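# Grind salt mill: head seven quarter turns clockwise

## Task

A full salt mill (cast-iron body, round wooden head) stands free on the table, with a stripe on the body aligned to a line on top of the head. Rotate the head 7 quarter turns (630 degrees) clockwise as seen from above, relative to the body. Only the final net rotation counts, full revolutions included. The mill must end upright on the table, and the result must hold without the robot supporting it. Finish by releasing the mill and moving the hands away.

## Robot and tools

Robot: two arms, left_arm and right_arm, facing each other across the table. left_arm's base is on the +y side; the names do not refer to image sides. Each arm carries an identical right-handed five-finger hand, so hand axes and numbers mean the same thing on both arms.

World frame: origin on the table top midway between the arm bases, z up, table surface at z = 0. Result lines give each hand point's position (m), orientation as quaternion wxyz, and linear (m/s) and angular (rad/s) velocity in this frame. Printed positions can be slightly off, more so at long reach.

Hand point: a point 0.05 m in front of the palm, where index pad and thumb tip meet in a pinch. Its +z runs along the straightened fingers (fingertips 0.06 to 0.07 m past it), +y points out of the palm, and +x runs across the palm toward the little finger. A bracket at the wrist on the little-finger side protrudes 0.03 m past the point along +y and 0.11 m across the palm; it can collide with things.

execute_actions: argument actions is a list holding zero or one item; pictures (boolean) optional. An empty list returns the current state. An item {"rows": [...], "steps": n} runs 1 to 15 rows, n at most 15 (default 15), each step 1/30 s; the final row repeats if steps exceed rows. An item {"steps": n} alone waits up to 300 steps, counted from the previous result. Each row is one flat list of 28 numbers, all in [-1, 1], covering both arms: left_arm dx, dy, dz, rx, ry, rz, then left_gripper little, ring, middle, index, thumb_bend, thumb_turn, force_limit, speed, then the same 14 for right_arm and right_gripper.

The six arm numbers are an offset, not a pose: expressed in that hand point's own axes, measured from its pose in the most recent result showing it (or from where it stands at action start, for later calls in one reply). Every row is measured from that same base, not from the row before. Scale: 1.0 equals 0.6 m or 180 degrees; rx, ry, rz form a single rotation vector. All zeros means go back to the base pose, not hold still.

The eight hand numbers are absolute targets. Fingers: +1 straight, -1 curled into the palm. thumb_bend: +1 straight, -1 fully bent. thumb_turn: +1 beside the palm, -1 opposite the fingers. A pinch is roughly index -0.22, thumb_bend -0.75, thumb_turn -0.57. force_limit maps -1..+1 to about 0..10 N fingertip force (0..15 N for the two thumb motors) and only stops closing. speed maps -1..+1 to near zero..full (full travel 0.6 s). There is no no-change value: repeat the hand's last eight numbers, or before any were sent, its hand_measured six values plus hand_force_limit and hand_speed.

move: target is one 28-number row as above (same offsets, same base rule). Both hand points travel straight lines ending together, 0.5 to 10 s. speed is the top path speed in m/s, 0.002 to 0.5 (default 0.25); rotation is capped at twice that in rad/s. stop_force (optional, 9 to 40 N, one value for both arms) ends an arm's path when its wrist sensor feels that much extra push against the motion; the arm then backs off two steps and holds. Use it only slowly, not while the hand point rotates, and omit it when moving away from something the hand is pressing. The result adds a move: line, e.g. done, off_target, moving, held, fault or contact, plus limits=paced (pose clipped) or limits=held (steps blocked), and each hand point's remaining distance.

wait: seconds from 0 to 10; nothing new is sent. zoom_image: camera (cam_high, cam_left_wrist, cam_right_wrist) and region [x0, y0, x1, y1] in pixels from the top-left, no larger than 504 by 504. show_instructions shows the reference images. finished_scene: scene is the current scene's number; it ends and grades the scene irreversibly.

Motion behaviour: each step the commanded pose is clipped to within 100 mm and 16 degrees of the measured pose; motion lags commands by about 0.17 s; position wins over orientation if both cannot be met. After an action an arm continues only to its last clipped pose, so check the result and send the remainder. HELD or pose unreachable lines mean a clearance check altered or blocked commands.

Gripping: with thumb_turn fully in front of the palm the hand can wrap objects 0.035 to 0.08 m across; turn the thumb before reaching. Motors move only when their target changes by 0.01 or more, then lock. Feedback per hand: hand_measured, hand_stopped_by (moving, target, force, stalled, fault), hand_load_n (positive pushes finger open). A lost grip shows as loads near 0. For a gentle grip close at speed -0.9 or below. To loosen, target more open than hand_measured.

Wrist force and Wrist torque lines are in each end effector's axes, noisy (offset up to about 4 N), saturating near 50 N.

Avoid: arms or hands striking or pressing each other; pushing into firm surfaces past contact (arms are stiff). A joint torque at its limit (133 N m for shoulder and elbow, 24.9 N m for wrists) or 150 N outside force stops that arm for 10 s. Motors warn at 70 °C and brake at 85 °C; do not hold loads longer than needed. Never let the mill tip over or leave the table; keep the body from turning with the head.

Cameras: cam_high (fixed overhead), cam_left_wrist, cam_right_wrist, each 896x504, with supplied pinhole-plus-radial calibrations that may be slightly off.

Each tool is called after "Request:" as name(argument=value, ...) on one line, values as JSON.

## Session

Request:
execute_actions(actions=[])

Scene clock: 0.00 s of 11100.00 s.
left_arm: end_effector_position=(+0.3133, +0.4513, +0.4871) hand_measured=(+1.000, +1.000, +1.000, +1.000, +1.000, +1.000) hand_load_n=(+0.0, +0.0, +0.0, +0.0, +0.0, +0.0) hand_stopped_by=(target, target, target, target, target, target) hand_force_limit=0.00 hand_speed=-0.80 end_effector_quat_wxyz=(-0.004, +0.326, +0.945, -0.010) end_effector_velocity=(-0.000, -0.000, +0.000) end_effector_angular_velocity=(+0.000, +0.000, -0.001) | right_arm: end_effector_position=(+0.1928, -0.3149, +0.4830) hand_measured=(+1.000, +1.000, +1.000, +1.000, +1.000, +1.000) hand_load_n=(+0.0, +0.0, +0.0, +0.0, +0.0, +0.0) hand_stopped_by=(target, target, target, target, target, target) hand_force_limit=0.00 hand_speed=-0.80 end_effector_quat_wxyz=(+0.015, -0.299, +0.954, -0.012) end_effector_velocity=(-0.000, +0.000, +0.001) end_effector_angular_velocity=(+0.000, -0.001, +0.000)
Joint positions: left_arm=[ 0.543 -1.733  1.321  1.978  1.591 -1.875] | right_arm=[-1.188 -1.73   1.323  1.948  1.594 -1.899]
Joint velocities: left_arm=[-0.     0.    -0.     0.     0.     0.001] | right_arm=[ 0.    -0.    -0.002  0.001 -0.    -0.   ]
Motor temperatures (°C, as the motors report them): left_arm=[25 28 25 37 35 36] | right_arm=[26 29 29 37 36 33]
Wrist force (N, on the end effector, along its own x y z axes, offset not removed): no reading
Wrist torque (N m, same axes, about the end effector's origin, offset not removed): no reading
Hand target (left_arm): +0.313, +0.451, +0.487; -0.004, +0.326, +0.945, -0.010
Hand target (right_arm): +0.193, -0.315, +0.483; +0.015, -0.299, +0.954, -0.012
camera_calibration (this result's frames):
cam_left_wrist: T_world_to_cam=[[0.692386, 0.720595, 0.0366681, -0.56546], [0.585124, -0.590502, 0.555822, -0.191025], [0.422175, -0.363388, -0.830492, 0.569222], [0, 0, 0, 1]] pos_world=[0.262979, 0.501516, 0.599644]
cam_right_wrist: T_world_to_cam=[[-0.462831, 0.886308, -0.0156641, 0.373859], [0.713363, 0.382893, 0.586946, -0.300758], [0.526213, 0.260483, -0.809474, 0.503441], [0, 0, 0, 1]] pos_world=[0.122667, -0.347334, 0.589908]

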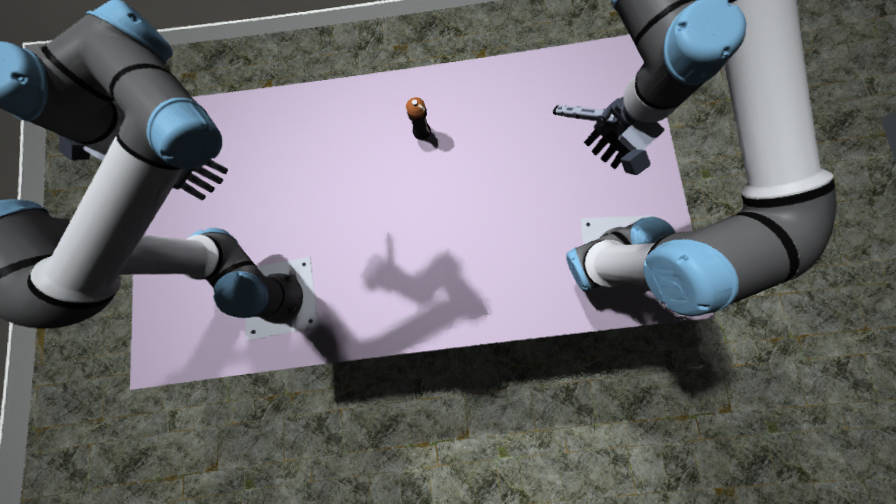

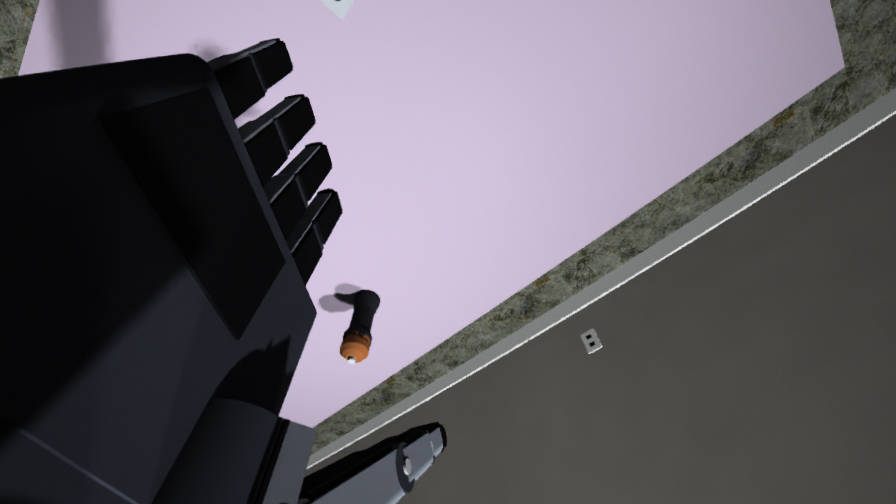

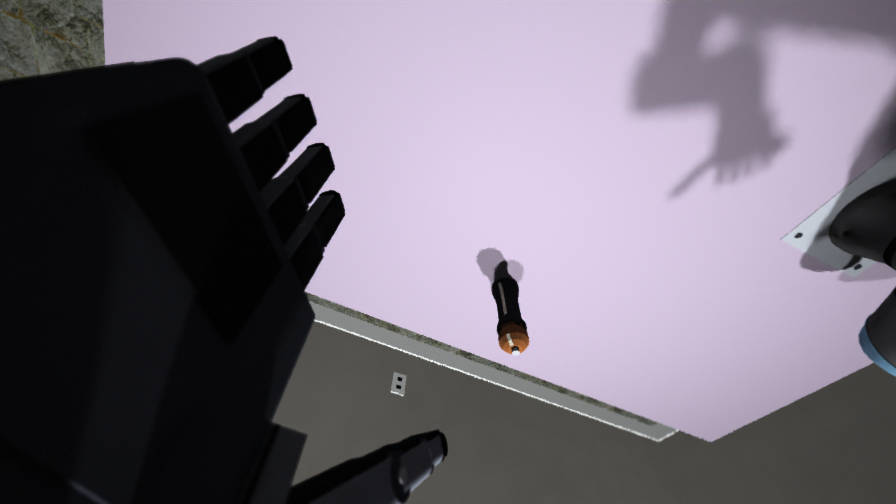

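Request:
zoom_image(camera="cam_right_wrist", region=[455, 240, 565, 370])

Request:
zoom_image(camera="cam_left_wrist", region=[310, 270, 410, 380])

Request:
zoom_image(camera="cam_high", region=[385, 85, 465, 160])

Region (455, 240, 565, 370) of cam_right_wrist's 896x504 image, scaled by 3.877, with more detail than that image has; it fills the left 426 columns of this view, and the rest is white.

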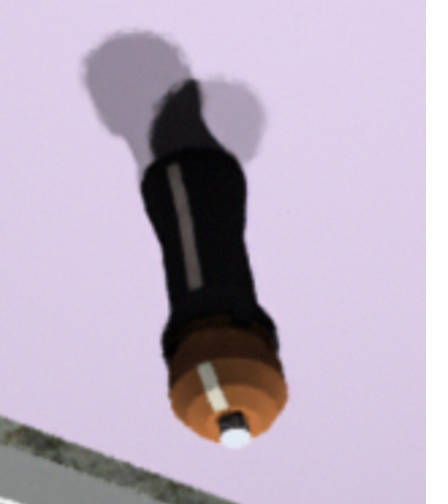

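Region (310, 270, 410, 380) of cam_left_wrist's 896x504 image, scaled by 4.582, with more detail than that image has; it fills the left 458 columns of this view, and the rest is white.

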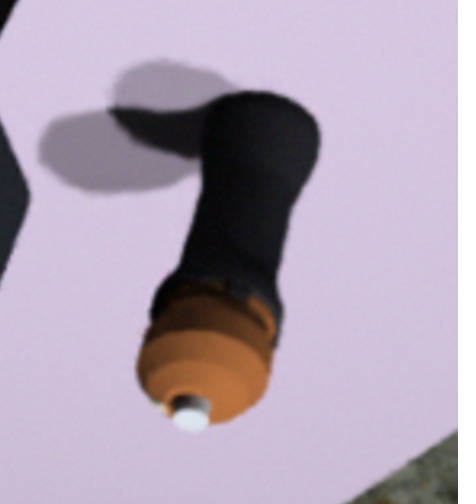

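Region (385, 85, 465, 160) of cam_high's 896x504 image, scaled by 6.300, with more detail than that image has; it fills the top 472 rows of this view, and the rest is white.

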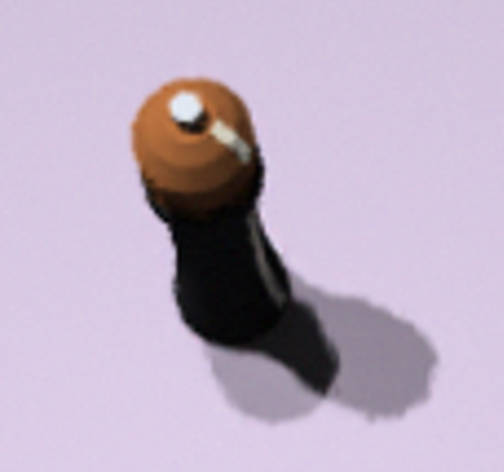

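Request:
move(target=[-0.155,-0.068,0.1466,0,0,-0.861,-1,-1,0.5,0.5,0.6,-0.5,0,0.3, -0.3863,-0.0298,0.3145,0.0062,0.0158,0.8598,0.97,0.97,0.97,0.97,0.97,-1,0,0.3], speed=0.5)

Request:
move(target=[0.158,0.0203,0.1667,0.2299,-0.1358,-0.3324,-1,-1,0.5,0.5,0.6,-0.5,0,0.3, 0.2161,0.0386,0.44,0,0.5,0,0.97,0.97,0.97,0.97,0.97,-1,0,0.3], speed=0.45)

Scene clock: 123.43 s of 11100.00 s.
left_arm: end_effector_position=(+0.3600, +0.3606, +0.3997) hand_measured=(-1.000, -1.000, +0.500, +0.500, +0.600, -0.500) hand_load_n=(+0.0, +0.0, +0.0, +0.0, +0.0, +0.0) hand_stopped_by=(target, target, target, target, target, target) hand_force_limit=0.00 hand_speed=0.30 end_effector_quat_wxyz=(+0.010, +0.852, -0.524, -0.002) end_effector_velocity=(-0.000, -0.000, +0.000) end_effector_angular_velocity=(+0.001, -0.002, +0.012) | right_arm: end_effector_position=(+0.3999, -0.2001, +0.3000) hand_measured=(+0.970, +0.970, +0.970, +0.970, +0.970, -1.000) hand_load_n=(+0.0, +0.0, +0.0, +0.0, +0.0, +0.0) hand_stopped_by=(target, target, target, target, target, target) hand_force_limit=0.00 hand_speed=0.30 end_effector_quat_wxyz=(+0.000, +0.865, +0.501, -0.001) end_effector_velocity=(+0.001, +0.000, -0.001) end_effector_angular_velocity=(-0.003, +0.003, -0.013)
Joint positions: left_arm=[ 0.836 -1.302  1.106  1.769  1.592 -4.285] | right_arm=[-0.808 -1.039  0.984  1.627  1.571  1.182]
Joint velocities: left_arm=[ 0.    -0.002  0.002 -0.001 -0.002 -0.012] | right_arm=[ 0.     0.007 -0.008  0.005  0.001  0.013]
Motor temperatures (°C, as the motors report them): left_arm=[25 27 25 37 35 36] | right_arm=[26 29 29 37 36 33]
Wrist force (N, on the end effector, along its own x y z axes, offset not removed): left_arm=[-1.5 2.4 -2.4] | right_arm=[-3.9 1.1 0.4]
Wrist torque (N m, same axes, about the end effector's origin, offset not removed): left_arm=[0.69 0.24 -0.34] | right_arm=[0.20 0.63 -0.16]
Hand target (left_arm): +0.360, +0.361, +0.400; +0.010, +0.852, -0.523, -0.002
Hand target (right_arm): +0.400, -0.200, +0.300; +0.000, +0.866, +0.501, -0.001
Off the commanded pose (left_arm): 0.000 m, 0 deg.
Off the commanded pose (right_arm): 0.000 m, 0 deg.
After step 90, 117.00 s passed at rest.
move: done
camera_calibration (this result's frames):
cam_left_wrist: T_world_to_cam=[[-0.930798, -0.357528, 0.0760847, 0.428122], [-0.261153, 0.796075, 0.545951, -0.414756], [-0.255762, 0.4883, -0.834355, 0.382386], [0, 0, 0, 1]] pos_world=[0.38798, 0.296523, 0.512908]
cam_right_wrist: T_world_to_cam=[[0.797212, -0.60355, 0.0134631, -0.445639], [-0.502744, -0.651383, 0.568286, -0.100055], [-0.334219, -0.459813, -0.822721, 0.420414], [0, 0, 0, 1]] pos_world=[0.445477, -0.140828, 0.408742]

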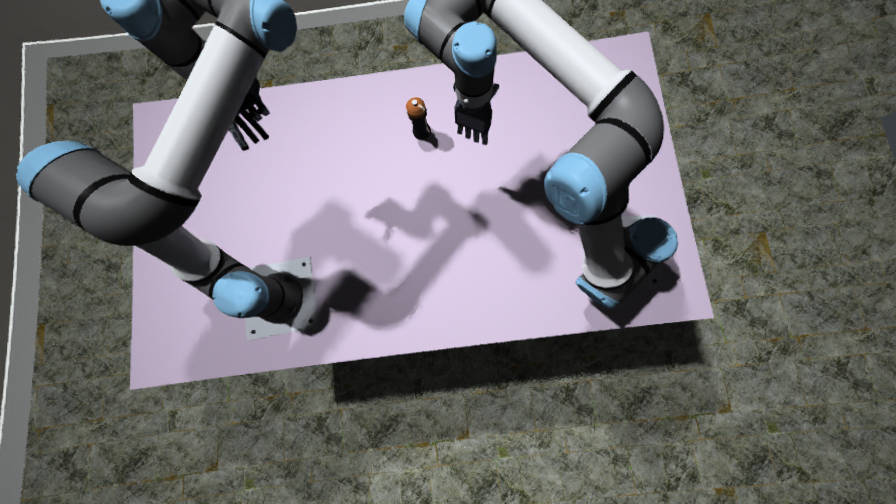

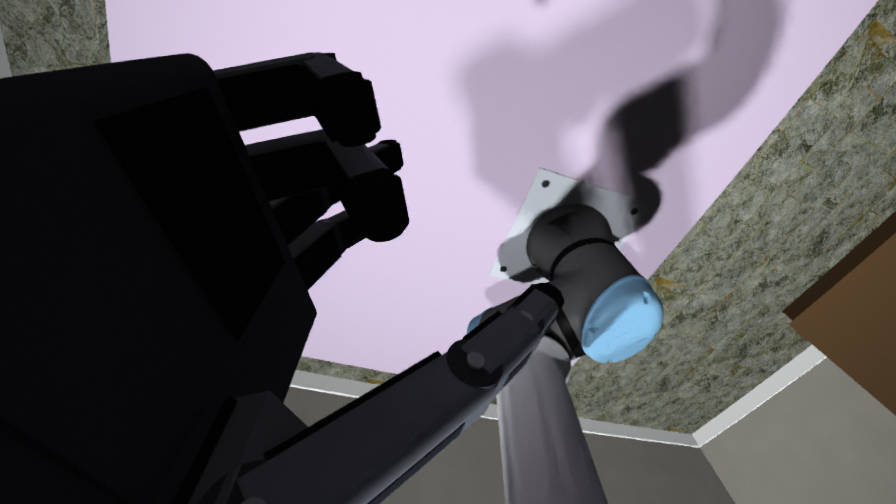

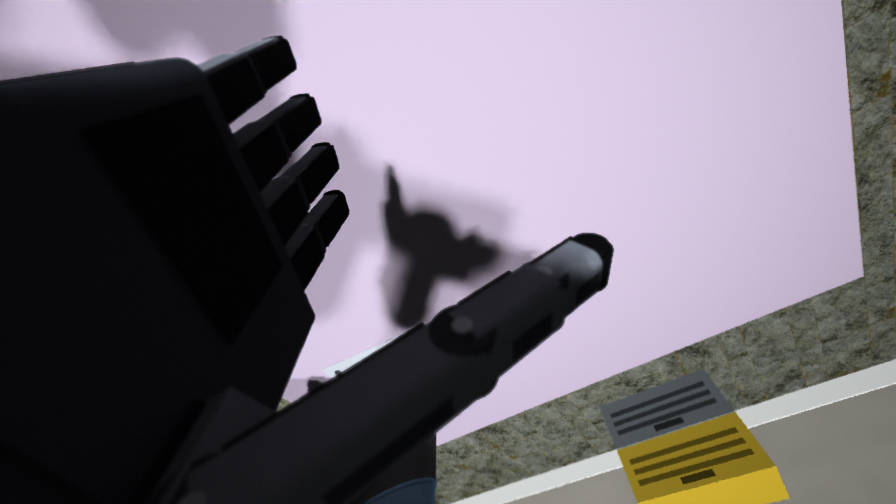

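Scene clock: 126.10 s of 11100.00 s.
left_arm: end_effector_position=(+0.3905, +0.2687, +0.3007) hand_measured=(-1.000, -1.000, +0.500, +0.500, +0.600, -0.500) hand_load_n=(+0.0, +0.0, +0.0, +0.0, +0.0, +0.0) hand_stopped_by=(target, target, target, target, target, target) hand_force_limit=0.00 hand_speed=0.30 end_effector_quat_wxyz=(-0.381, +0.924, -0.002, +0.000) end_effector_velocity=(-0.000, +0.000, +0.000) end_effector_angular_velocity=(+0.002, +0.001, +0.001) | right_arm: end_effector_position=(+0.4847, -0.0994, +0.0357) hand_measured=(+0.970, +0.970, +0.970, +0.970, +0.970, -1.000) hand_load_n=(+0.0, +0.0, +0.0, +0.0, +0.0, +0.0) hand_stopped_by=(target, target, target, target, target, target) hand_force_limit=0.00 hand_speed=0.30 end_effector_quat_wxyz=(-0.354, +0.613, +0.356, +0.610) end_effector_velocity=(+0.001, +0.001, -0.001) end_effector_angular_velocity=(+0.013, -0.010, -0.004)
Joint positions: left_arm=[ 0.488 -1.054  1.248  2.08   1.194 -5.873] | right_arm=[-1.024 -1.051  2.243 -1.187  0.963  1.568]
Joint velocities: left_arm=[ 0.     0.001 -0.     0.002  0.    -0.001] | right_arm=[ 0.002  0.013  0.003 -0.035  0.006  0.009]
Motor temperatures (°C, as the motors report them): left_arm=[25 27 25 37 35 36] | right_arm=[26 29 29 37 36 33]
Wrist force (N, on the end effector, along its own x y z axes, offset not removed): left_arm=[-1.2 1.6 -1.4] | right_arm=[-3.8 -0.7 -0.7]
Wrist torque (N m, same axes, about the end effector's origin, offset not removed): left_arm=[0.53 0.31 -0.10] | right_arm=[-0.07 0.60 -0.16]
Hand target (left_arm): +0.391, +0.269, +0.301; -0.381, +0.924, -0.002, +0.000
Hand target (right_arm): +0.485, -0.099, +0.036; -0.354, +0.612, +0.355, +0.611
Off the commanded pose (left_arm): 0.000 m, 0 deg.
Off the commanded pose (right_arm): 0.000 m, 0 deg.
move: done; limits=paced
camera_calibration (this result's frames):
cam_left_wrist: T_world_to_cam=[[-0.103285, -0.744798, -0.659248, 0.433235], [-0.824812, -0.306289, 0.47526, 0.258008], [-0.555893, 0.592843, -0.582684, 0.365919], [0, 0, 0, 1]] pos_world=[0.460966, 0.184765, 0.376203]
cam_right_wrist: T_world_to_cam=[[0.854378, -0.50398, -0.12666, -0.461688], [-0.379889, -0.43944, -0.813989, 0.169259], [0.354575, 0.74357, -0.566904, 0.0541885], [0, 0, 0, 1]] pos_world=[0.439541, -0.198595, 0.110017]

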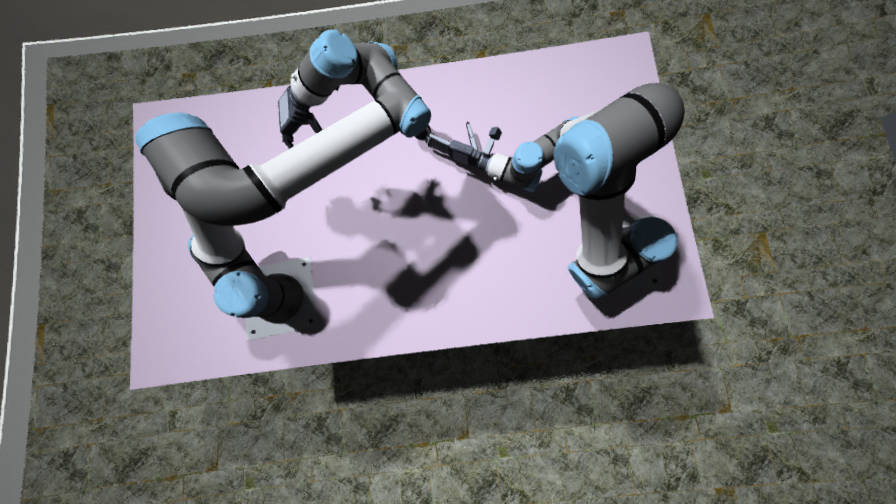

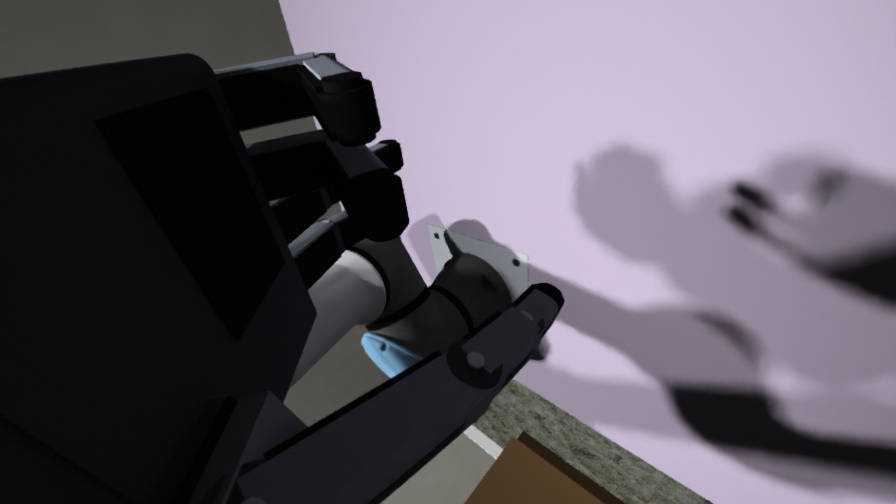

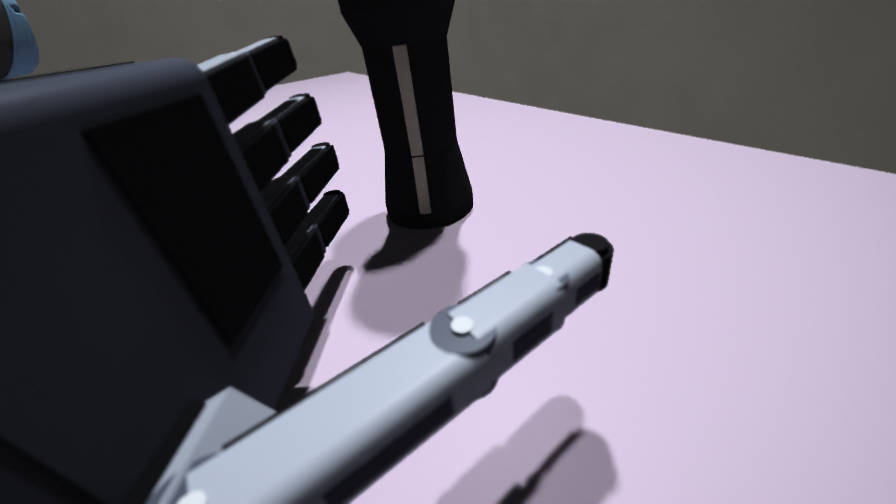

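Request:
execute_actions(actions=[])

Scene clock: 148.80 s of 11100.00 s.
left_arm: end_effector_position=(+0.3905, +0.2687, +0.3007) hand_measured=(-1.000, -1.000, +0.500, +0.500, +0.600, -0.500) hand_load_n=(+0.0, +0.0, +0.0, +0.0, +0.0, +0.0) hand_stopped_by=(target, target, target, target, target, target) hand_force_limit=0.00 hand_speed=0.30 end_effector_quat_wxyz=(-0.381, +0.924, -0.002, +0.000) end_effector_velocity=(-0.000, +0.000, +0.000) end_effector_angular_velocity=(+0.001, +0.001, +0.000) | right_arm: end_effector_position=(+0.4848, -0.0993, +0.0356) hand_measured=(+0.970, +0.970, +0.970, +0.970, +0.970, -1.000) hand_load_n=(+0.0, +0.0, +0.0, +0.0, +0.0, +0.0) hand_stopped_by=(target, target, target, target, target, target) hand_force_limit=0.00 hand_speed=0.30 end_effector_quat_wxyz=(-0.354, +0.612, +0.355, +0.611) end_effector_velocity=(+0.000, +0.000, +0.000) end_effector_angular_velocity=(+0.001, -0.001, +0.000)
Joint positions: left_arm=[ 0.488 -1.054  1.248  2.08   1.194 -5.873] | right_arm=[-1.024 -1.05   2.243 -1.191  0.964  1.569]
Joint velocities: left_arm=[-0.    -0.     0.001  0.001  0.    -0.   ] | right_arm=[-0.     0.     0.    -0.002 -0.001  0.001]
Motor temperatures (°C, as the motors report them): left_arm=[25 27 25 37 35 36] | right_arm=[26 29 29 37 36 33]
Wrist force (N, on the end effector, along its own x y z axes, offset not removed): left_arm=[-0.8 -1.3 -3.7] | right_arm=[-2.7 -0.8 0.6]
Wrist torque (N m, same axes, about the end effector's origin, offset not removed): left_arm=[0.37 0.27 -0.26] | right_arm=[-0.10 0.35 -0.24]
Hand target (left_arm): +0.391, +0.269, +0.301; -0.381, +0.924, -0.002, +0.000
Hand target (right_arm): +0.485, -0.099, +0.036; -0.354, +0.612, +0.355, +0.611
Off the commanded pose (left_arm): 0.000 m, 0 deg.
Off the commanded pose (right_arm): 0.001 m, 0 deg.
Steps of this call (steps 1 to 90: nothing new was sent; then 19.70 s passed at rest). Readings (end_effector_position | what the end effector reports):
1: left_arm (+0.3905, +0.2687, +0.3007) | right_arm (+0.4847, -0.0993, +0.0357) | left_arm hand_measured=(-1.000, -1.000, +0.500, +0.500, +0.600, -0.500) hand_load_n=(+0.0, +0.0, +0.0, +0.0, +0.0, +0.0) hand_stopped_by=(target, target, target, target, target, target) hand_force_limit=0.00 hand_speed=0.30 | right_arm hand_measured=(+0.970, +0.970, +0.970, +0.970, +0.970, -1.000) hand_load_n=(+0.0, +0.0, +0.0, +0.0, +0.0, +0.0) hand_stopped_by=(target, target, target, target, target, target) hand_force_limit=0.00 hand_speed=0.30
2: left_arm (+0.3905, +0.2687, +0.3007) | right_arm (+0.4847, -0.0993, +0.0357) | left_arm hand_measured=(-1.000, -1.000, +0.500, +0.500, +0.600, -0.500) hand_load_n=(+0.0, +0.0, +0.0, +0.0, +0.0, +0.0) hand_stopped_by=(target, target, target, target, target, target) hand_force_limit=0.00 hand_speed=0.30 | right_arm hand_measured=(+0.970, +0.970, +0.970, +0.970, +0.970, -1.000) hand_load_n=(+0.0, +0.0, +0.0, +0.0, +0.0, +0.0) hand_stopped_by=(target, target, target, target, target, target) hand_force_limit=0.00 hand_speed=0.30
4: left_arm (+0.3905, +0.2687, +0.3007) | right_arm (+0.4848, -0.0993, +0.0356) | left_arm hand_measured=(-1.000, -1.000, +0.500, +0.500, +0.600, -0.500) hand_load_n=(+0.0, +0.0, +0.0, +0.0, +0.0, +0.0) hand_stopped_by=(target, target, target, target, target, target) hand_force_limit=0.00 hand_speed=0.30 | right_arm hand_measured=(+0.970, +0.970, +0.970, +0.970, +0.970, -1.000) hand_load_n=(+0.0, +0.0, +0.0, +0.0, +0.0, +0.0) hand_stopped_by=(target, target, target, target, target, target) hand_force_limit=0.00 hand_speed=0.30
8: left_arm (+0.3905, +0.2687, +0.3007) | right_arm (+0.4848, -0.0993, +0.0356) | left_arm hand_measured=(-1.000, -1.000, +0.500, +0.500, +0.600, -0.500) hand_load_n=(+0.0, +0.0, +0.0, +0.0, +0.0, +0.0) hand_stopped_by=(target, target, target, target, target, target) hand_force_limit=0.00 hand_speed=0.30 | right_arm hand_measured=(+0.970, +0.970, +0.970, +0.970, +0.970, -1.000) hand_load_n=(+0.0, +0.0, +0.0, +0.0, +0.0, +0.0) hand_stopped_by=(target, target, target, target, target, target) hand_force_limit=0.00 hand_speed=0.30
90: the state above
camera_calibration (this result's frames):
cam_left_wrist: T_world_to_cam=[[-0.10316, -0.744753, -0.659318, 0.433179], [-0.824794, -0.306436, 0.475196, 0.258063], [-0.555943, 0.592823, -0.582656, 0.365937], [0, 0, 0, 1]] pos_world=[0.460976, 0.184755, 0.376188]
cam_right_wrist: T_world_to_cam=[[0.854321, -0.504103, -0.12655, -0.461748], [-0.379192, -0.438013, -0.815081, 0.169093], [0.355455, 0.744328, -0.565356, 0.0536179], [0, 0, 0, 1]] pos_world=[0.439541, -0.198613, 0.109704]

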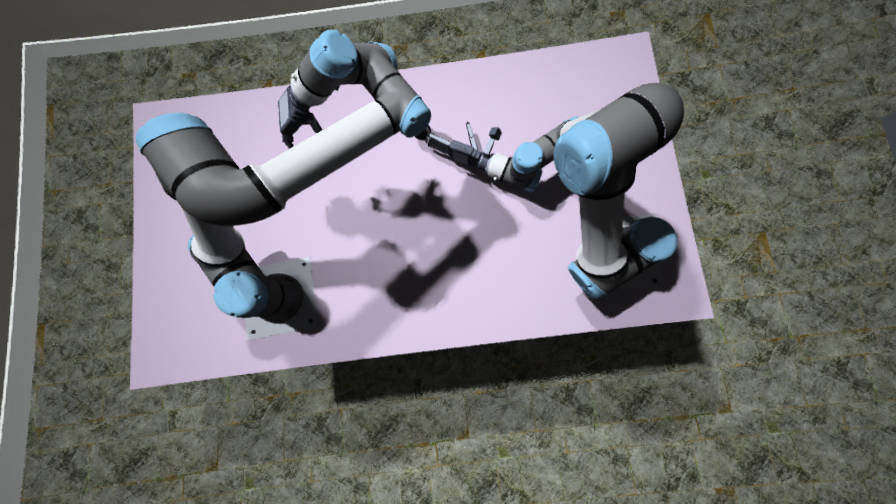

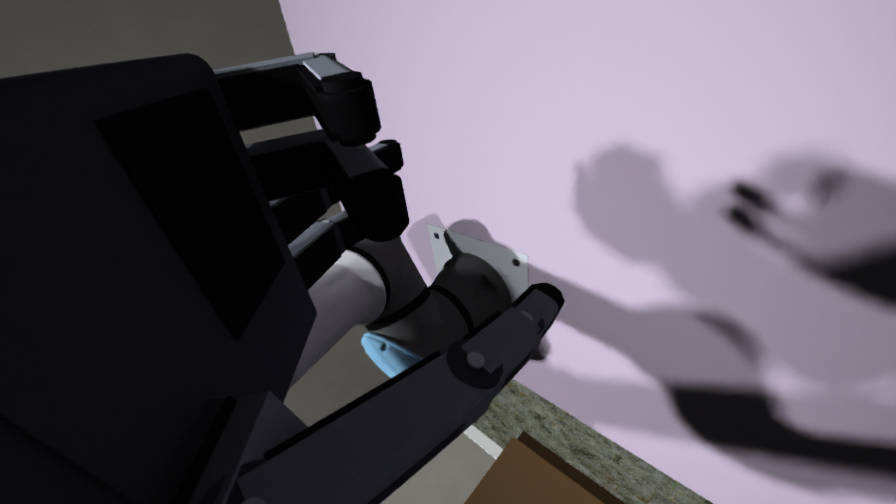

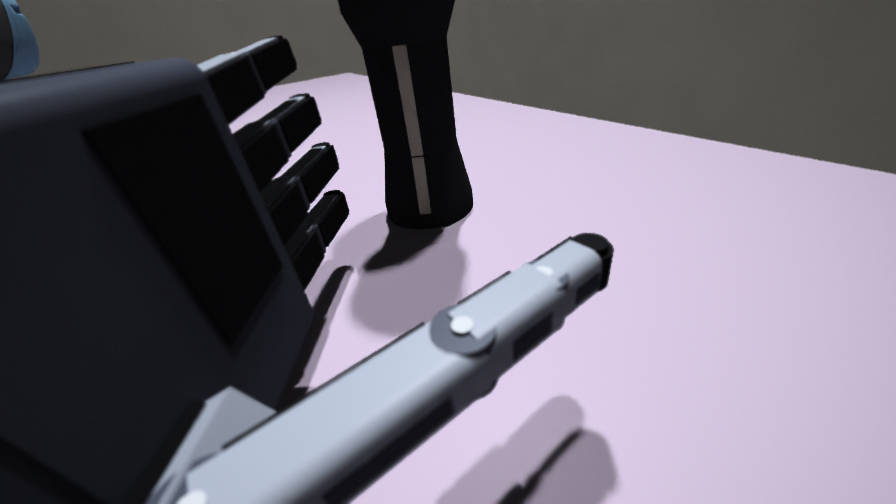

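Request:
zoom_image(camera="cam_right_wrist", region=[320, 100, 540, 260])

Region (320, 100, 540, 260) of cam_right_wrist's 896x504 image, scaled by 2.291, with more detail than that image has; it fills the top 367 rows of this view, and the rest is white.

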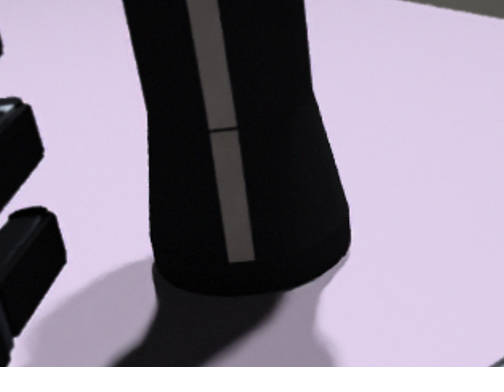

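Request:
move(target=[0.0008,0.2047,-0.0842,0,0,0,-1,-1,0.5,0.5,0.6,-0.5,0,0.3, -0.006,0,0.19,0,0,0,0.97,0.97,0.97,0.97,0.97,-1,0,0.3], speed=0.2)

Request:
move(target=[0,0,0,0,0,0,-1,-1,0.5,0.5,0.6,-0.5,0,0.3, 0,0.005,0.047,0,0,0,0.97,0.97,0.97,0.97,0.97,-1,0,0.3], speed=0.05)

Scene clock: 199.57 s of 11100.00 s.
left_arm: end_effector_position=(+0.3906, +0.1462, +0.2500) hand_measured=(-1.000, -1.000, +0.500, +0.500, +0.600, -0.500) hand_load_n=(+0.0, +0.0, +0.0, +0.0, +0.0, +0.0) hand_stopped_by=(target, target, target, target, target, target) hand_force_limit=0.00 hand_speed=0.30 end_effector_quat_wxyz=(-0.381, +0.925, -0.002, +0.000) end_effector_velocity=(+0.001, -0.002, -0.001) end_effector_angular_velocity=(+0.001, +0.001, +0.000) | right_arm: end_effector_position=(+0.5414, -0.0006, +0.0319) hand_measured=(+0.970, +0.970, +0.970, +0.970, +0.970, -1.000) hand_load_n=(+0.0, +0.0, +0.0, +0.0, +0.0, +0.0) hand_stopped_by=(target, target, target, target, target, target) hand_force_limit=0.00 hand_speed=0.30 end_effector_quat_wxyz=(-0.354, +0.612, +0.355, +0.611) end_effector_velocity=(+0.002, +0.002, +0.000) end_effector_angular_velocity=(+0.001, -0.001, -0.000)
Joint positions: left_arm=[ 0.385 -0.788  0.942  2.147  1.262 -5.955] | right_arm=[-0.884 -0.899  1.91  -1.009  1.104  1.569]
Joint velocities: left_arm=[-0.     0.007 -0.01   0.005  0.001  0.   ] | right_arm=[ 0.002  0.003 -0.008  0.004  0.002  0.   ]
Motor temperatures (°C, as the motors report them): left_arm=[25 27 25 37 35 36] | right_arm=[26 29 29 37 36 33]
Wrist force (N, on the end effector, along its own x y z axes, offset not removed): left_arm=[0.3 1.3 1.3] | right_arm=[-1.0 0.8 0.1]
Wrist torque (N m, same axes, about the end effector's origin, offset not removed): left_arm=[0.40 -0.21 -0.15] | right_arm=[0.16 0.21 -0.06]
Hand target (left_arm): +0.391, +0.146, +0.250; -0.381, +0.924, -0.002, +0.000
Hand target (right_arm): +0.542, -0.000, +0.032; -0.354, +0.612, +0.355, +0.611
Off the commanded pose (left_arm): 0.000 m, 0 deg.
Off the commanded pose (right_arm): 0.000 m, 0 deg.
After step 90, 46.43 s passed at rest.
move: done
camera_calibration (this result's frames):
cam_left_wrist: T_world_to_cam=[[-0.103178, -0.744909, -0.659139, 0.308511], [-0.824845, -0.306257, 0.475225, 0.244718], [-0.555865, 0.59272, -0.582835, 0.409086], [0, 0, 0, 1]] pos_world=[0.461083, 0.0622859, 0.325485]
cam_right_wrist: T_world_to_cam=[[0.854361, -0.504108, -0.126263, -0.460877], [-0.379026, -0.438231, -0.815042, 0.230695], [0.355536, 0.744197, -0.565478, -0.0420404], [0, 0, 0, 1]] pos_world=[0.496141, -0.0999477, 0.106061]

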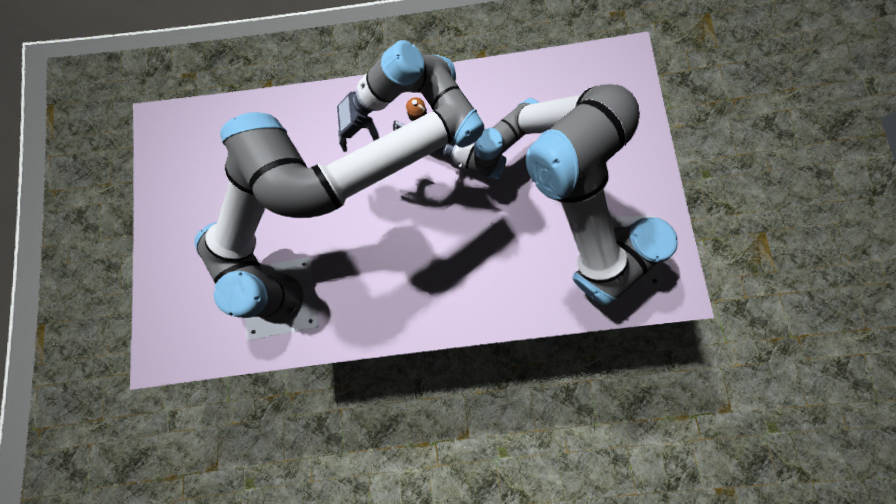

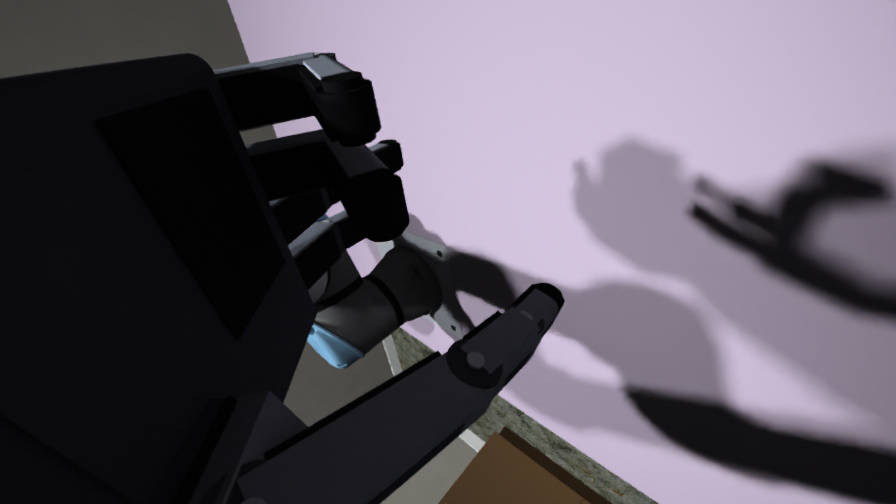

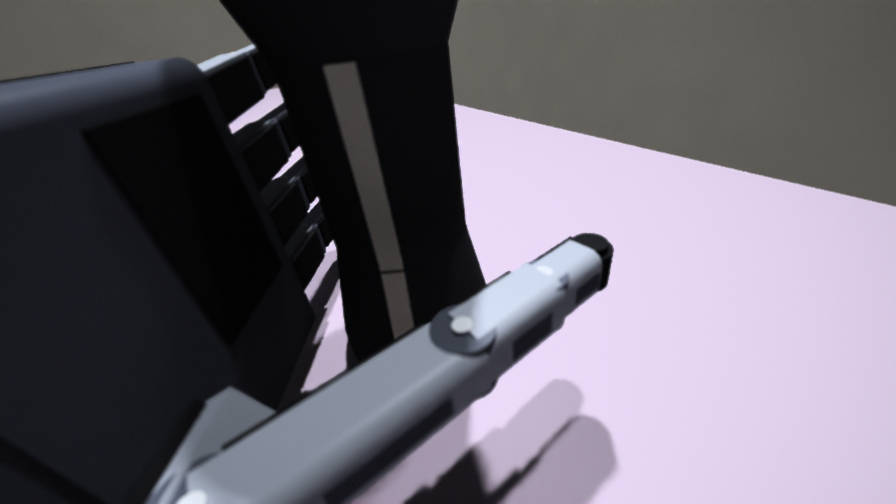

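Scene clock: 200.57 s of 11100.00 s.
left_arm: end_effector_position=(+0.3906, +0.1462, +0.2500) hand_measured=(-1.000, -1.000, +0.500, +0.500, +0.600, -0.500) hand_load_n=(+0.0, +0.0, +0.0, +0.0, +0.0, +0.0) hand_stopped_by=(target, target, target, target, target, target) hand_force_limit=0.00 hand_speed=0.30 end_effector_quat_wxyz=(-0.381, +0.925, -0.002, +0.000) end_effector_velocity=(-0.000, -0.000, +0.000) end_effector_angular_velocity=(-0.001, -0.000, -0.000) | right_arm: end_effector_position=(+0.5579, +0.0221, +0.0319) hand_measured=(+0.970, +0.970, +0.970, +0.970, +0.970, -1.000) hand_load_n=(+0.0, +0.0, +0.0, +0.0, +0.0, +0.0) hand_stopped_by=(target, target, target, target, target, target) hand_force_limit=0.00 hand_speed=0.30 end_effector_quat_wxyz=(-0.354, +0.612, +0.355, +0.611) end_effector_velocity=(+0.001, +0.002, -0.000) end_effector_angular_velocity=(-0.001, +0.002, -0.001)
Joint positions: left_arm=[ 0.385 -0.788  0.942  2.147  1.262 -5.955] | right_arm=[-0.864 -0.86   1.821 -0.959  1.124  1.569]
Joint velocities: left_arm=[-0. -0. -0. -0. -0. -0.] | right_arm=[ 0.002  0.003 -0.008  0.006  0.002  0.   ]
Motor temperatures (°C, as the motors report them): left_arm=[25 27 25 37 35 36] | right_arm=[26 29 29 37 36 33]
Wrist force (N, on the end effector, along its own x y z axes, offset not removed): left_arm=[-1.2 0.1 -2.4] | right_arm=[-2.4 0.8 1.4]
Wrist torque (N m, same axes, about the end effector's origin, offset not removed): left_arm=[0.31 0.28 -0.18] | right_arm=[0.07 0.30 -0.21]
Hand target (left_arm): +0.391, +0.146, +0.250; -0.381, +0.925, -0.002, +0.000
Hand target (right_arm): +0.558, +0.022, +0.032; -0.354, +0.612, +0.355, +0.611
Off the commanded pose (left_arm): 0.000 m, 0 deg.
Off the commanded pose (right_arm): 0.000 m, 0 deg.
move: done
camera_calibration (this result's frames):
cam_left_wrist: T_world_to_cam=[[-0.103176, -0.744915, -0.659133, 0.308498], [-0.824833, -0.306266, 0.475239, 0.244698], [-0.555883, 0.592707, -0.582831, 0.40909], [0, 0, 0, 1]] pos_world=[0.461071, 0.0622767, 0.325481]
cam_right_wrist: T_world_to_cam=[[0.854361, -0.504093, -0.126326, -0.463478], [-0.379063, -0.438204, -0.815039, 0.246919], [0.355499, 0.744223, -0.565467, -0.0648127], [0, 0, 0, 1]] pos_world=[0.512616, -0.0771996, 0.10605]

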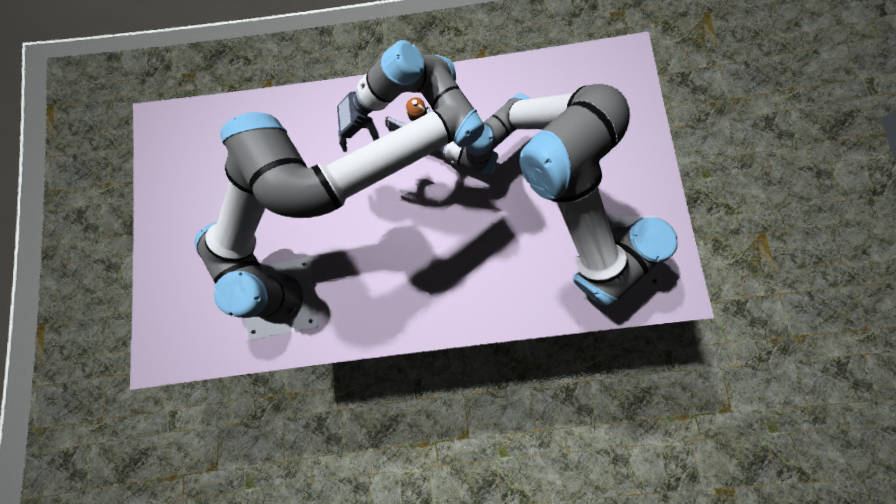

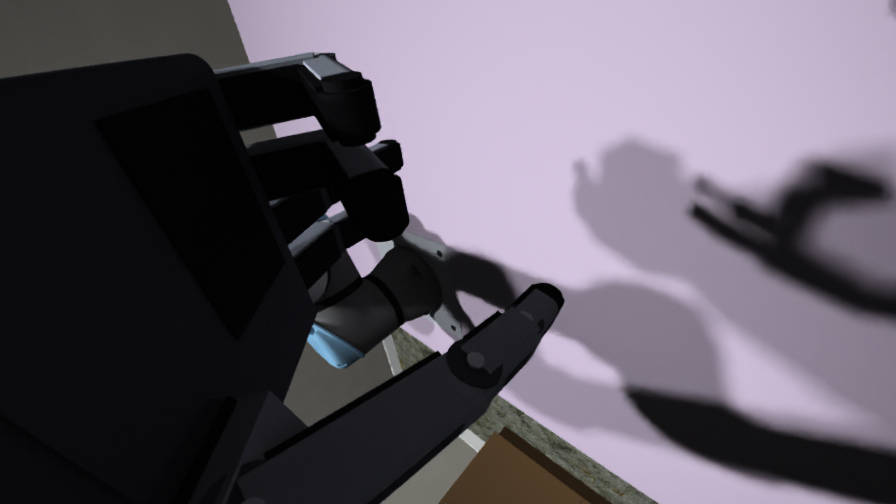

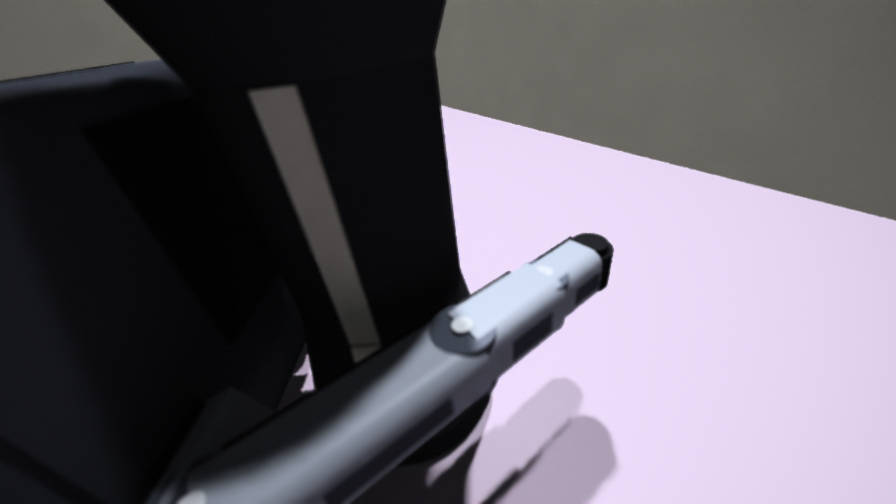

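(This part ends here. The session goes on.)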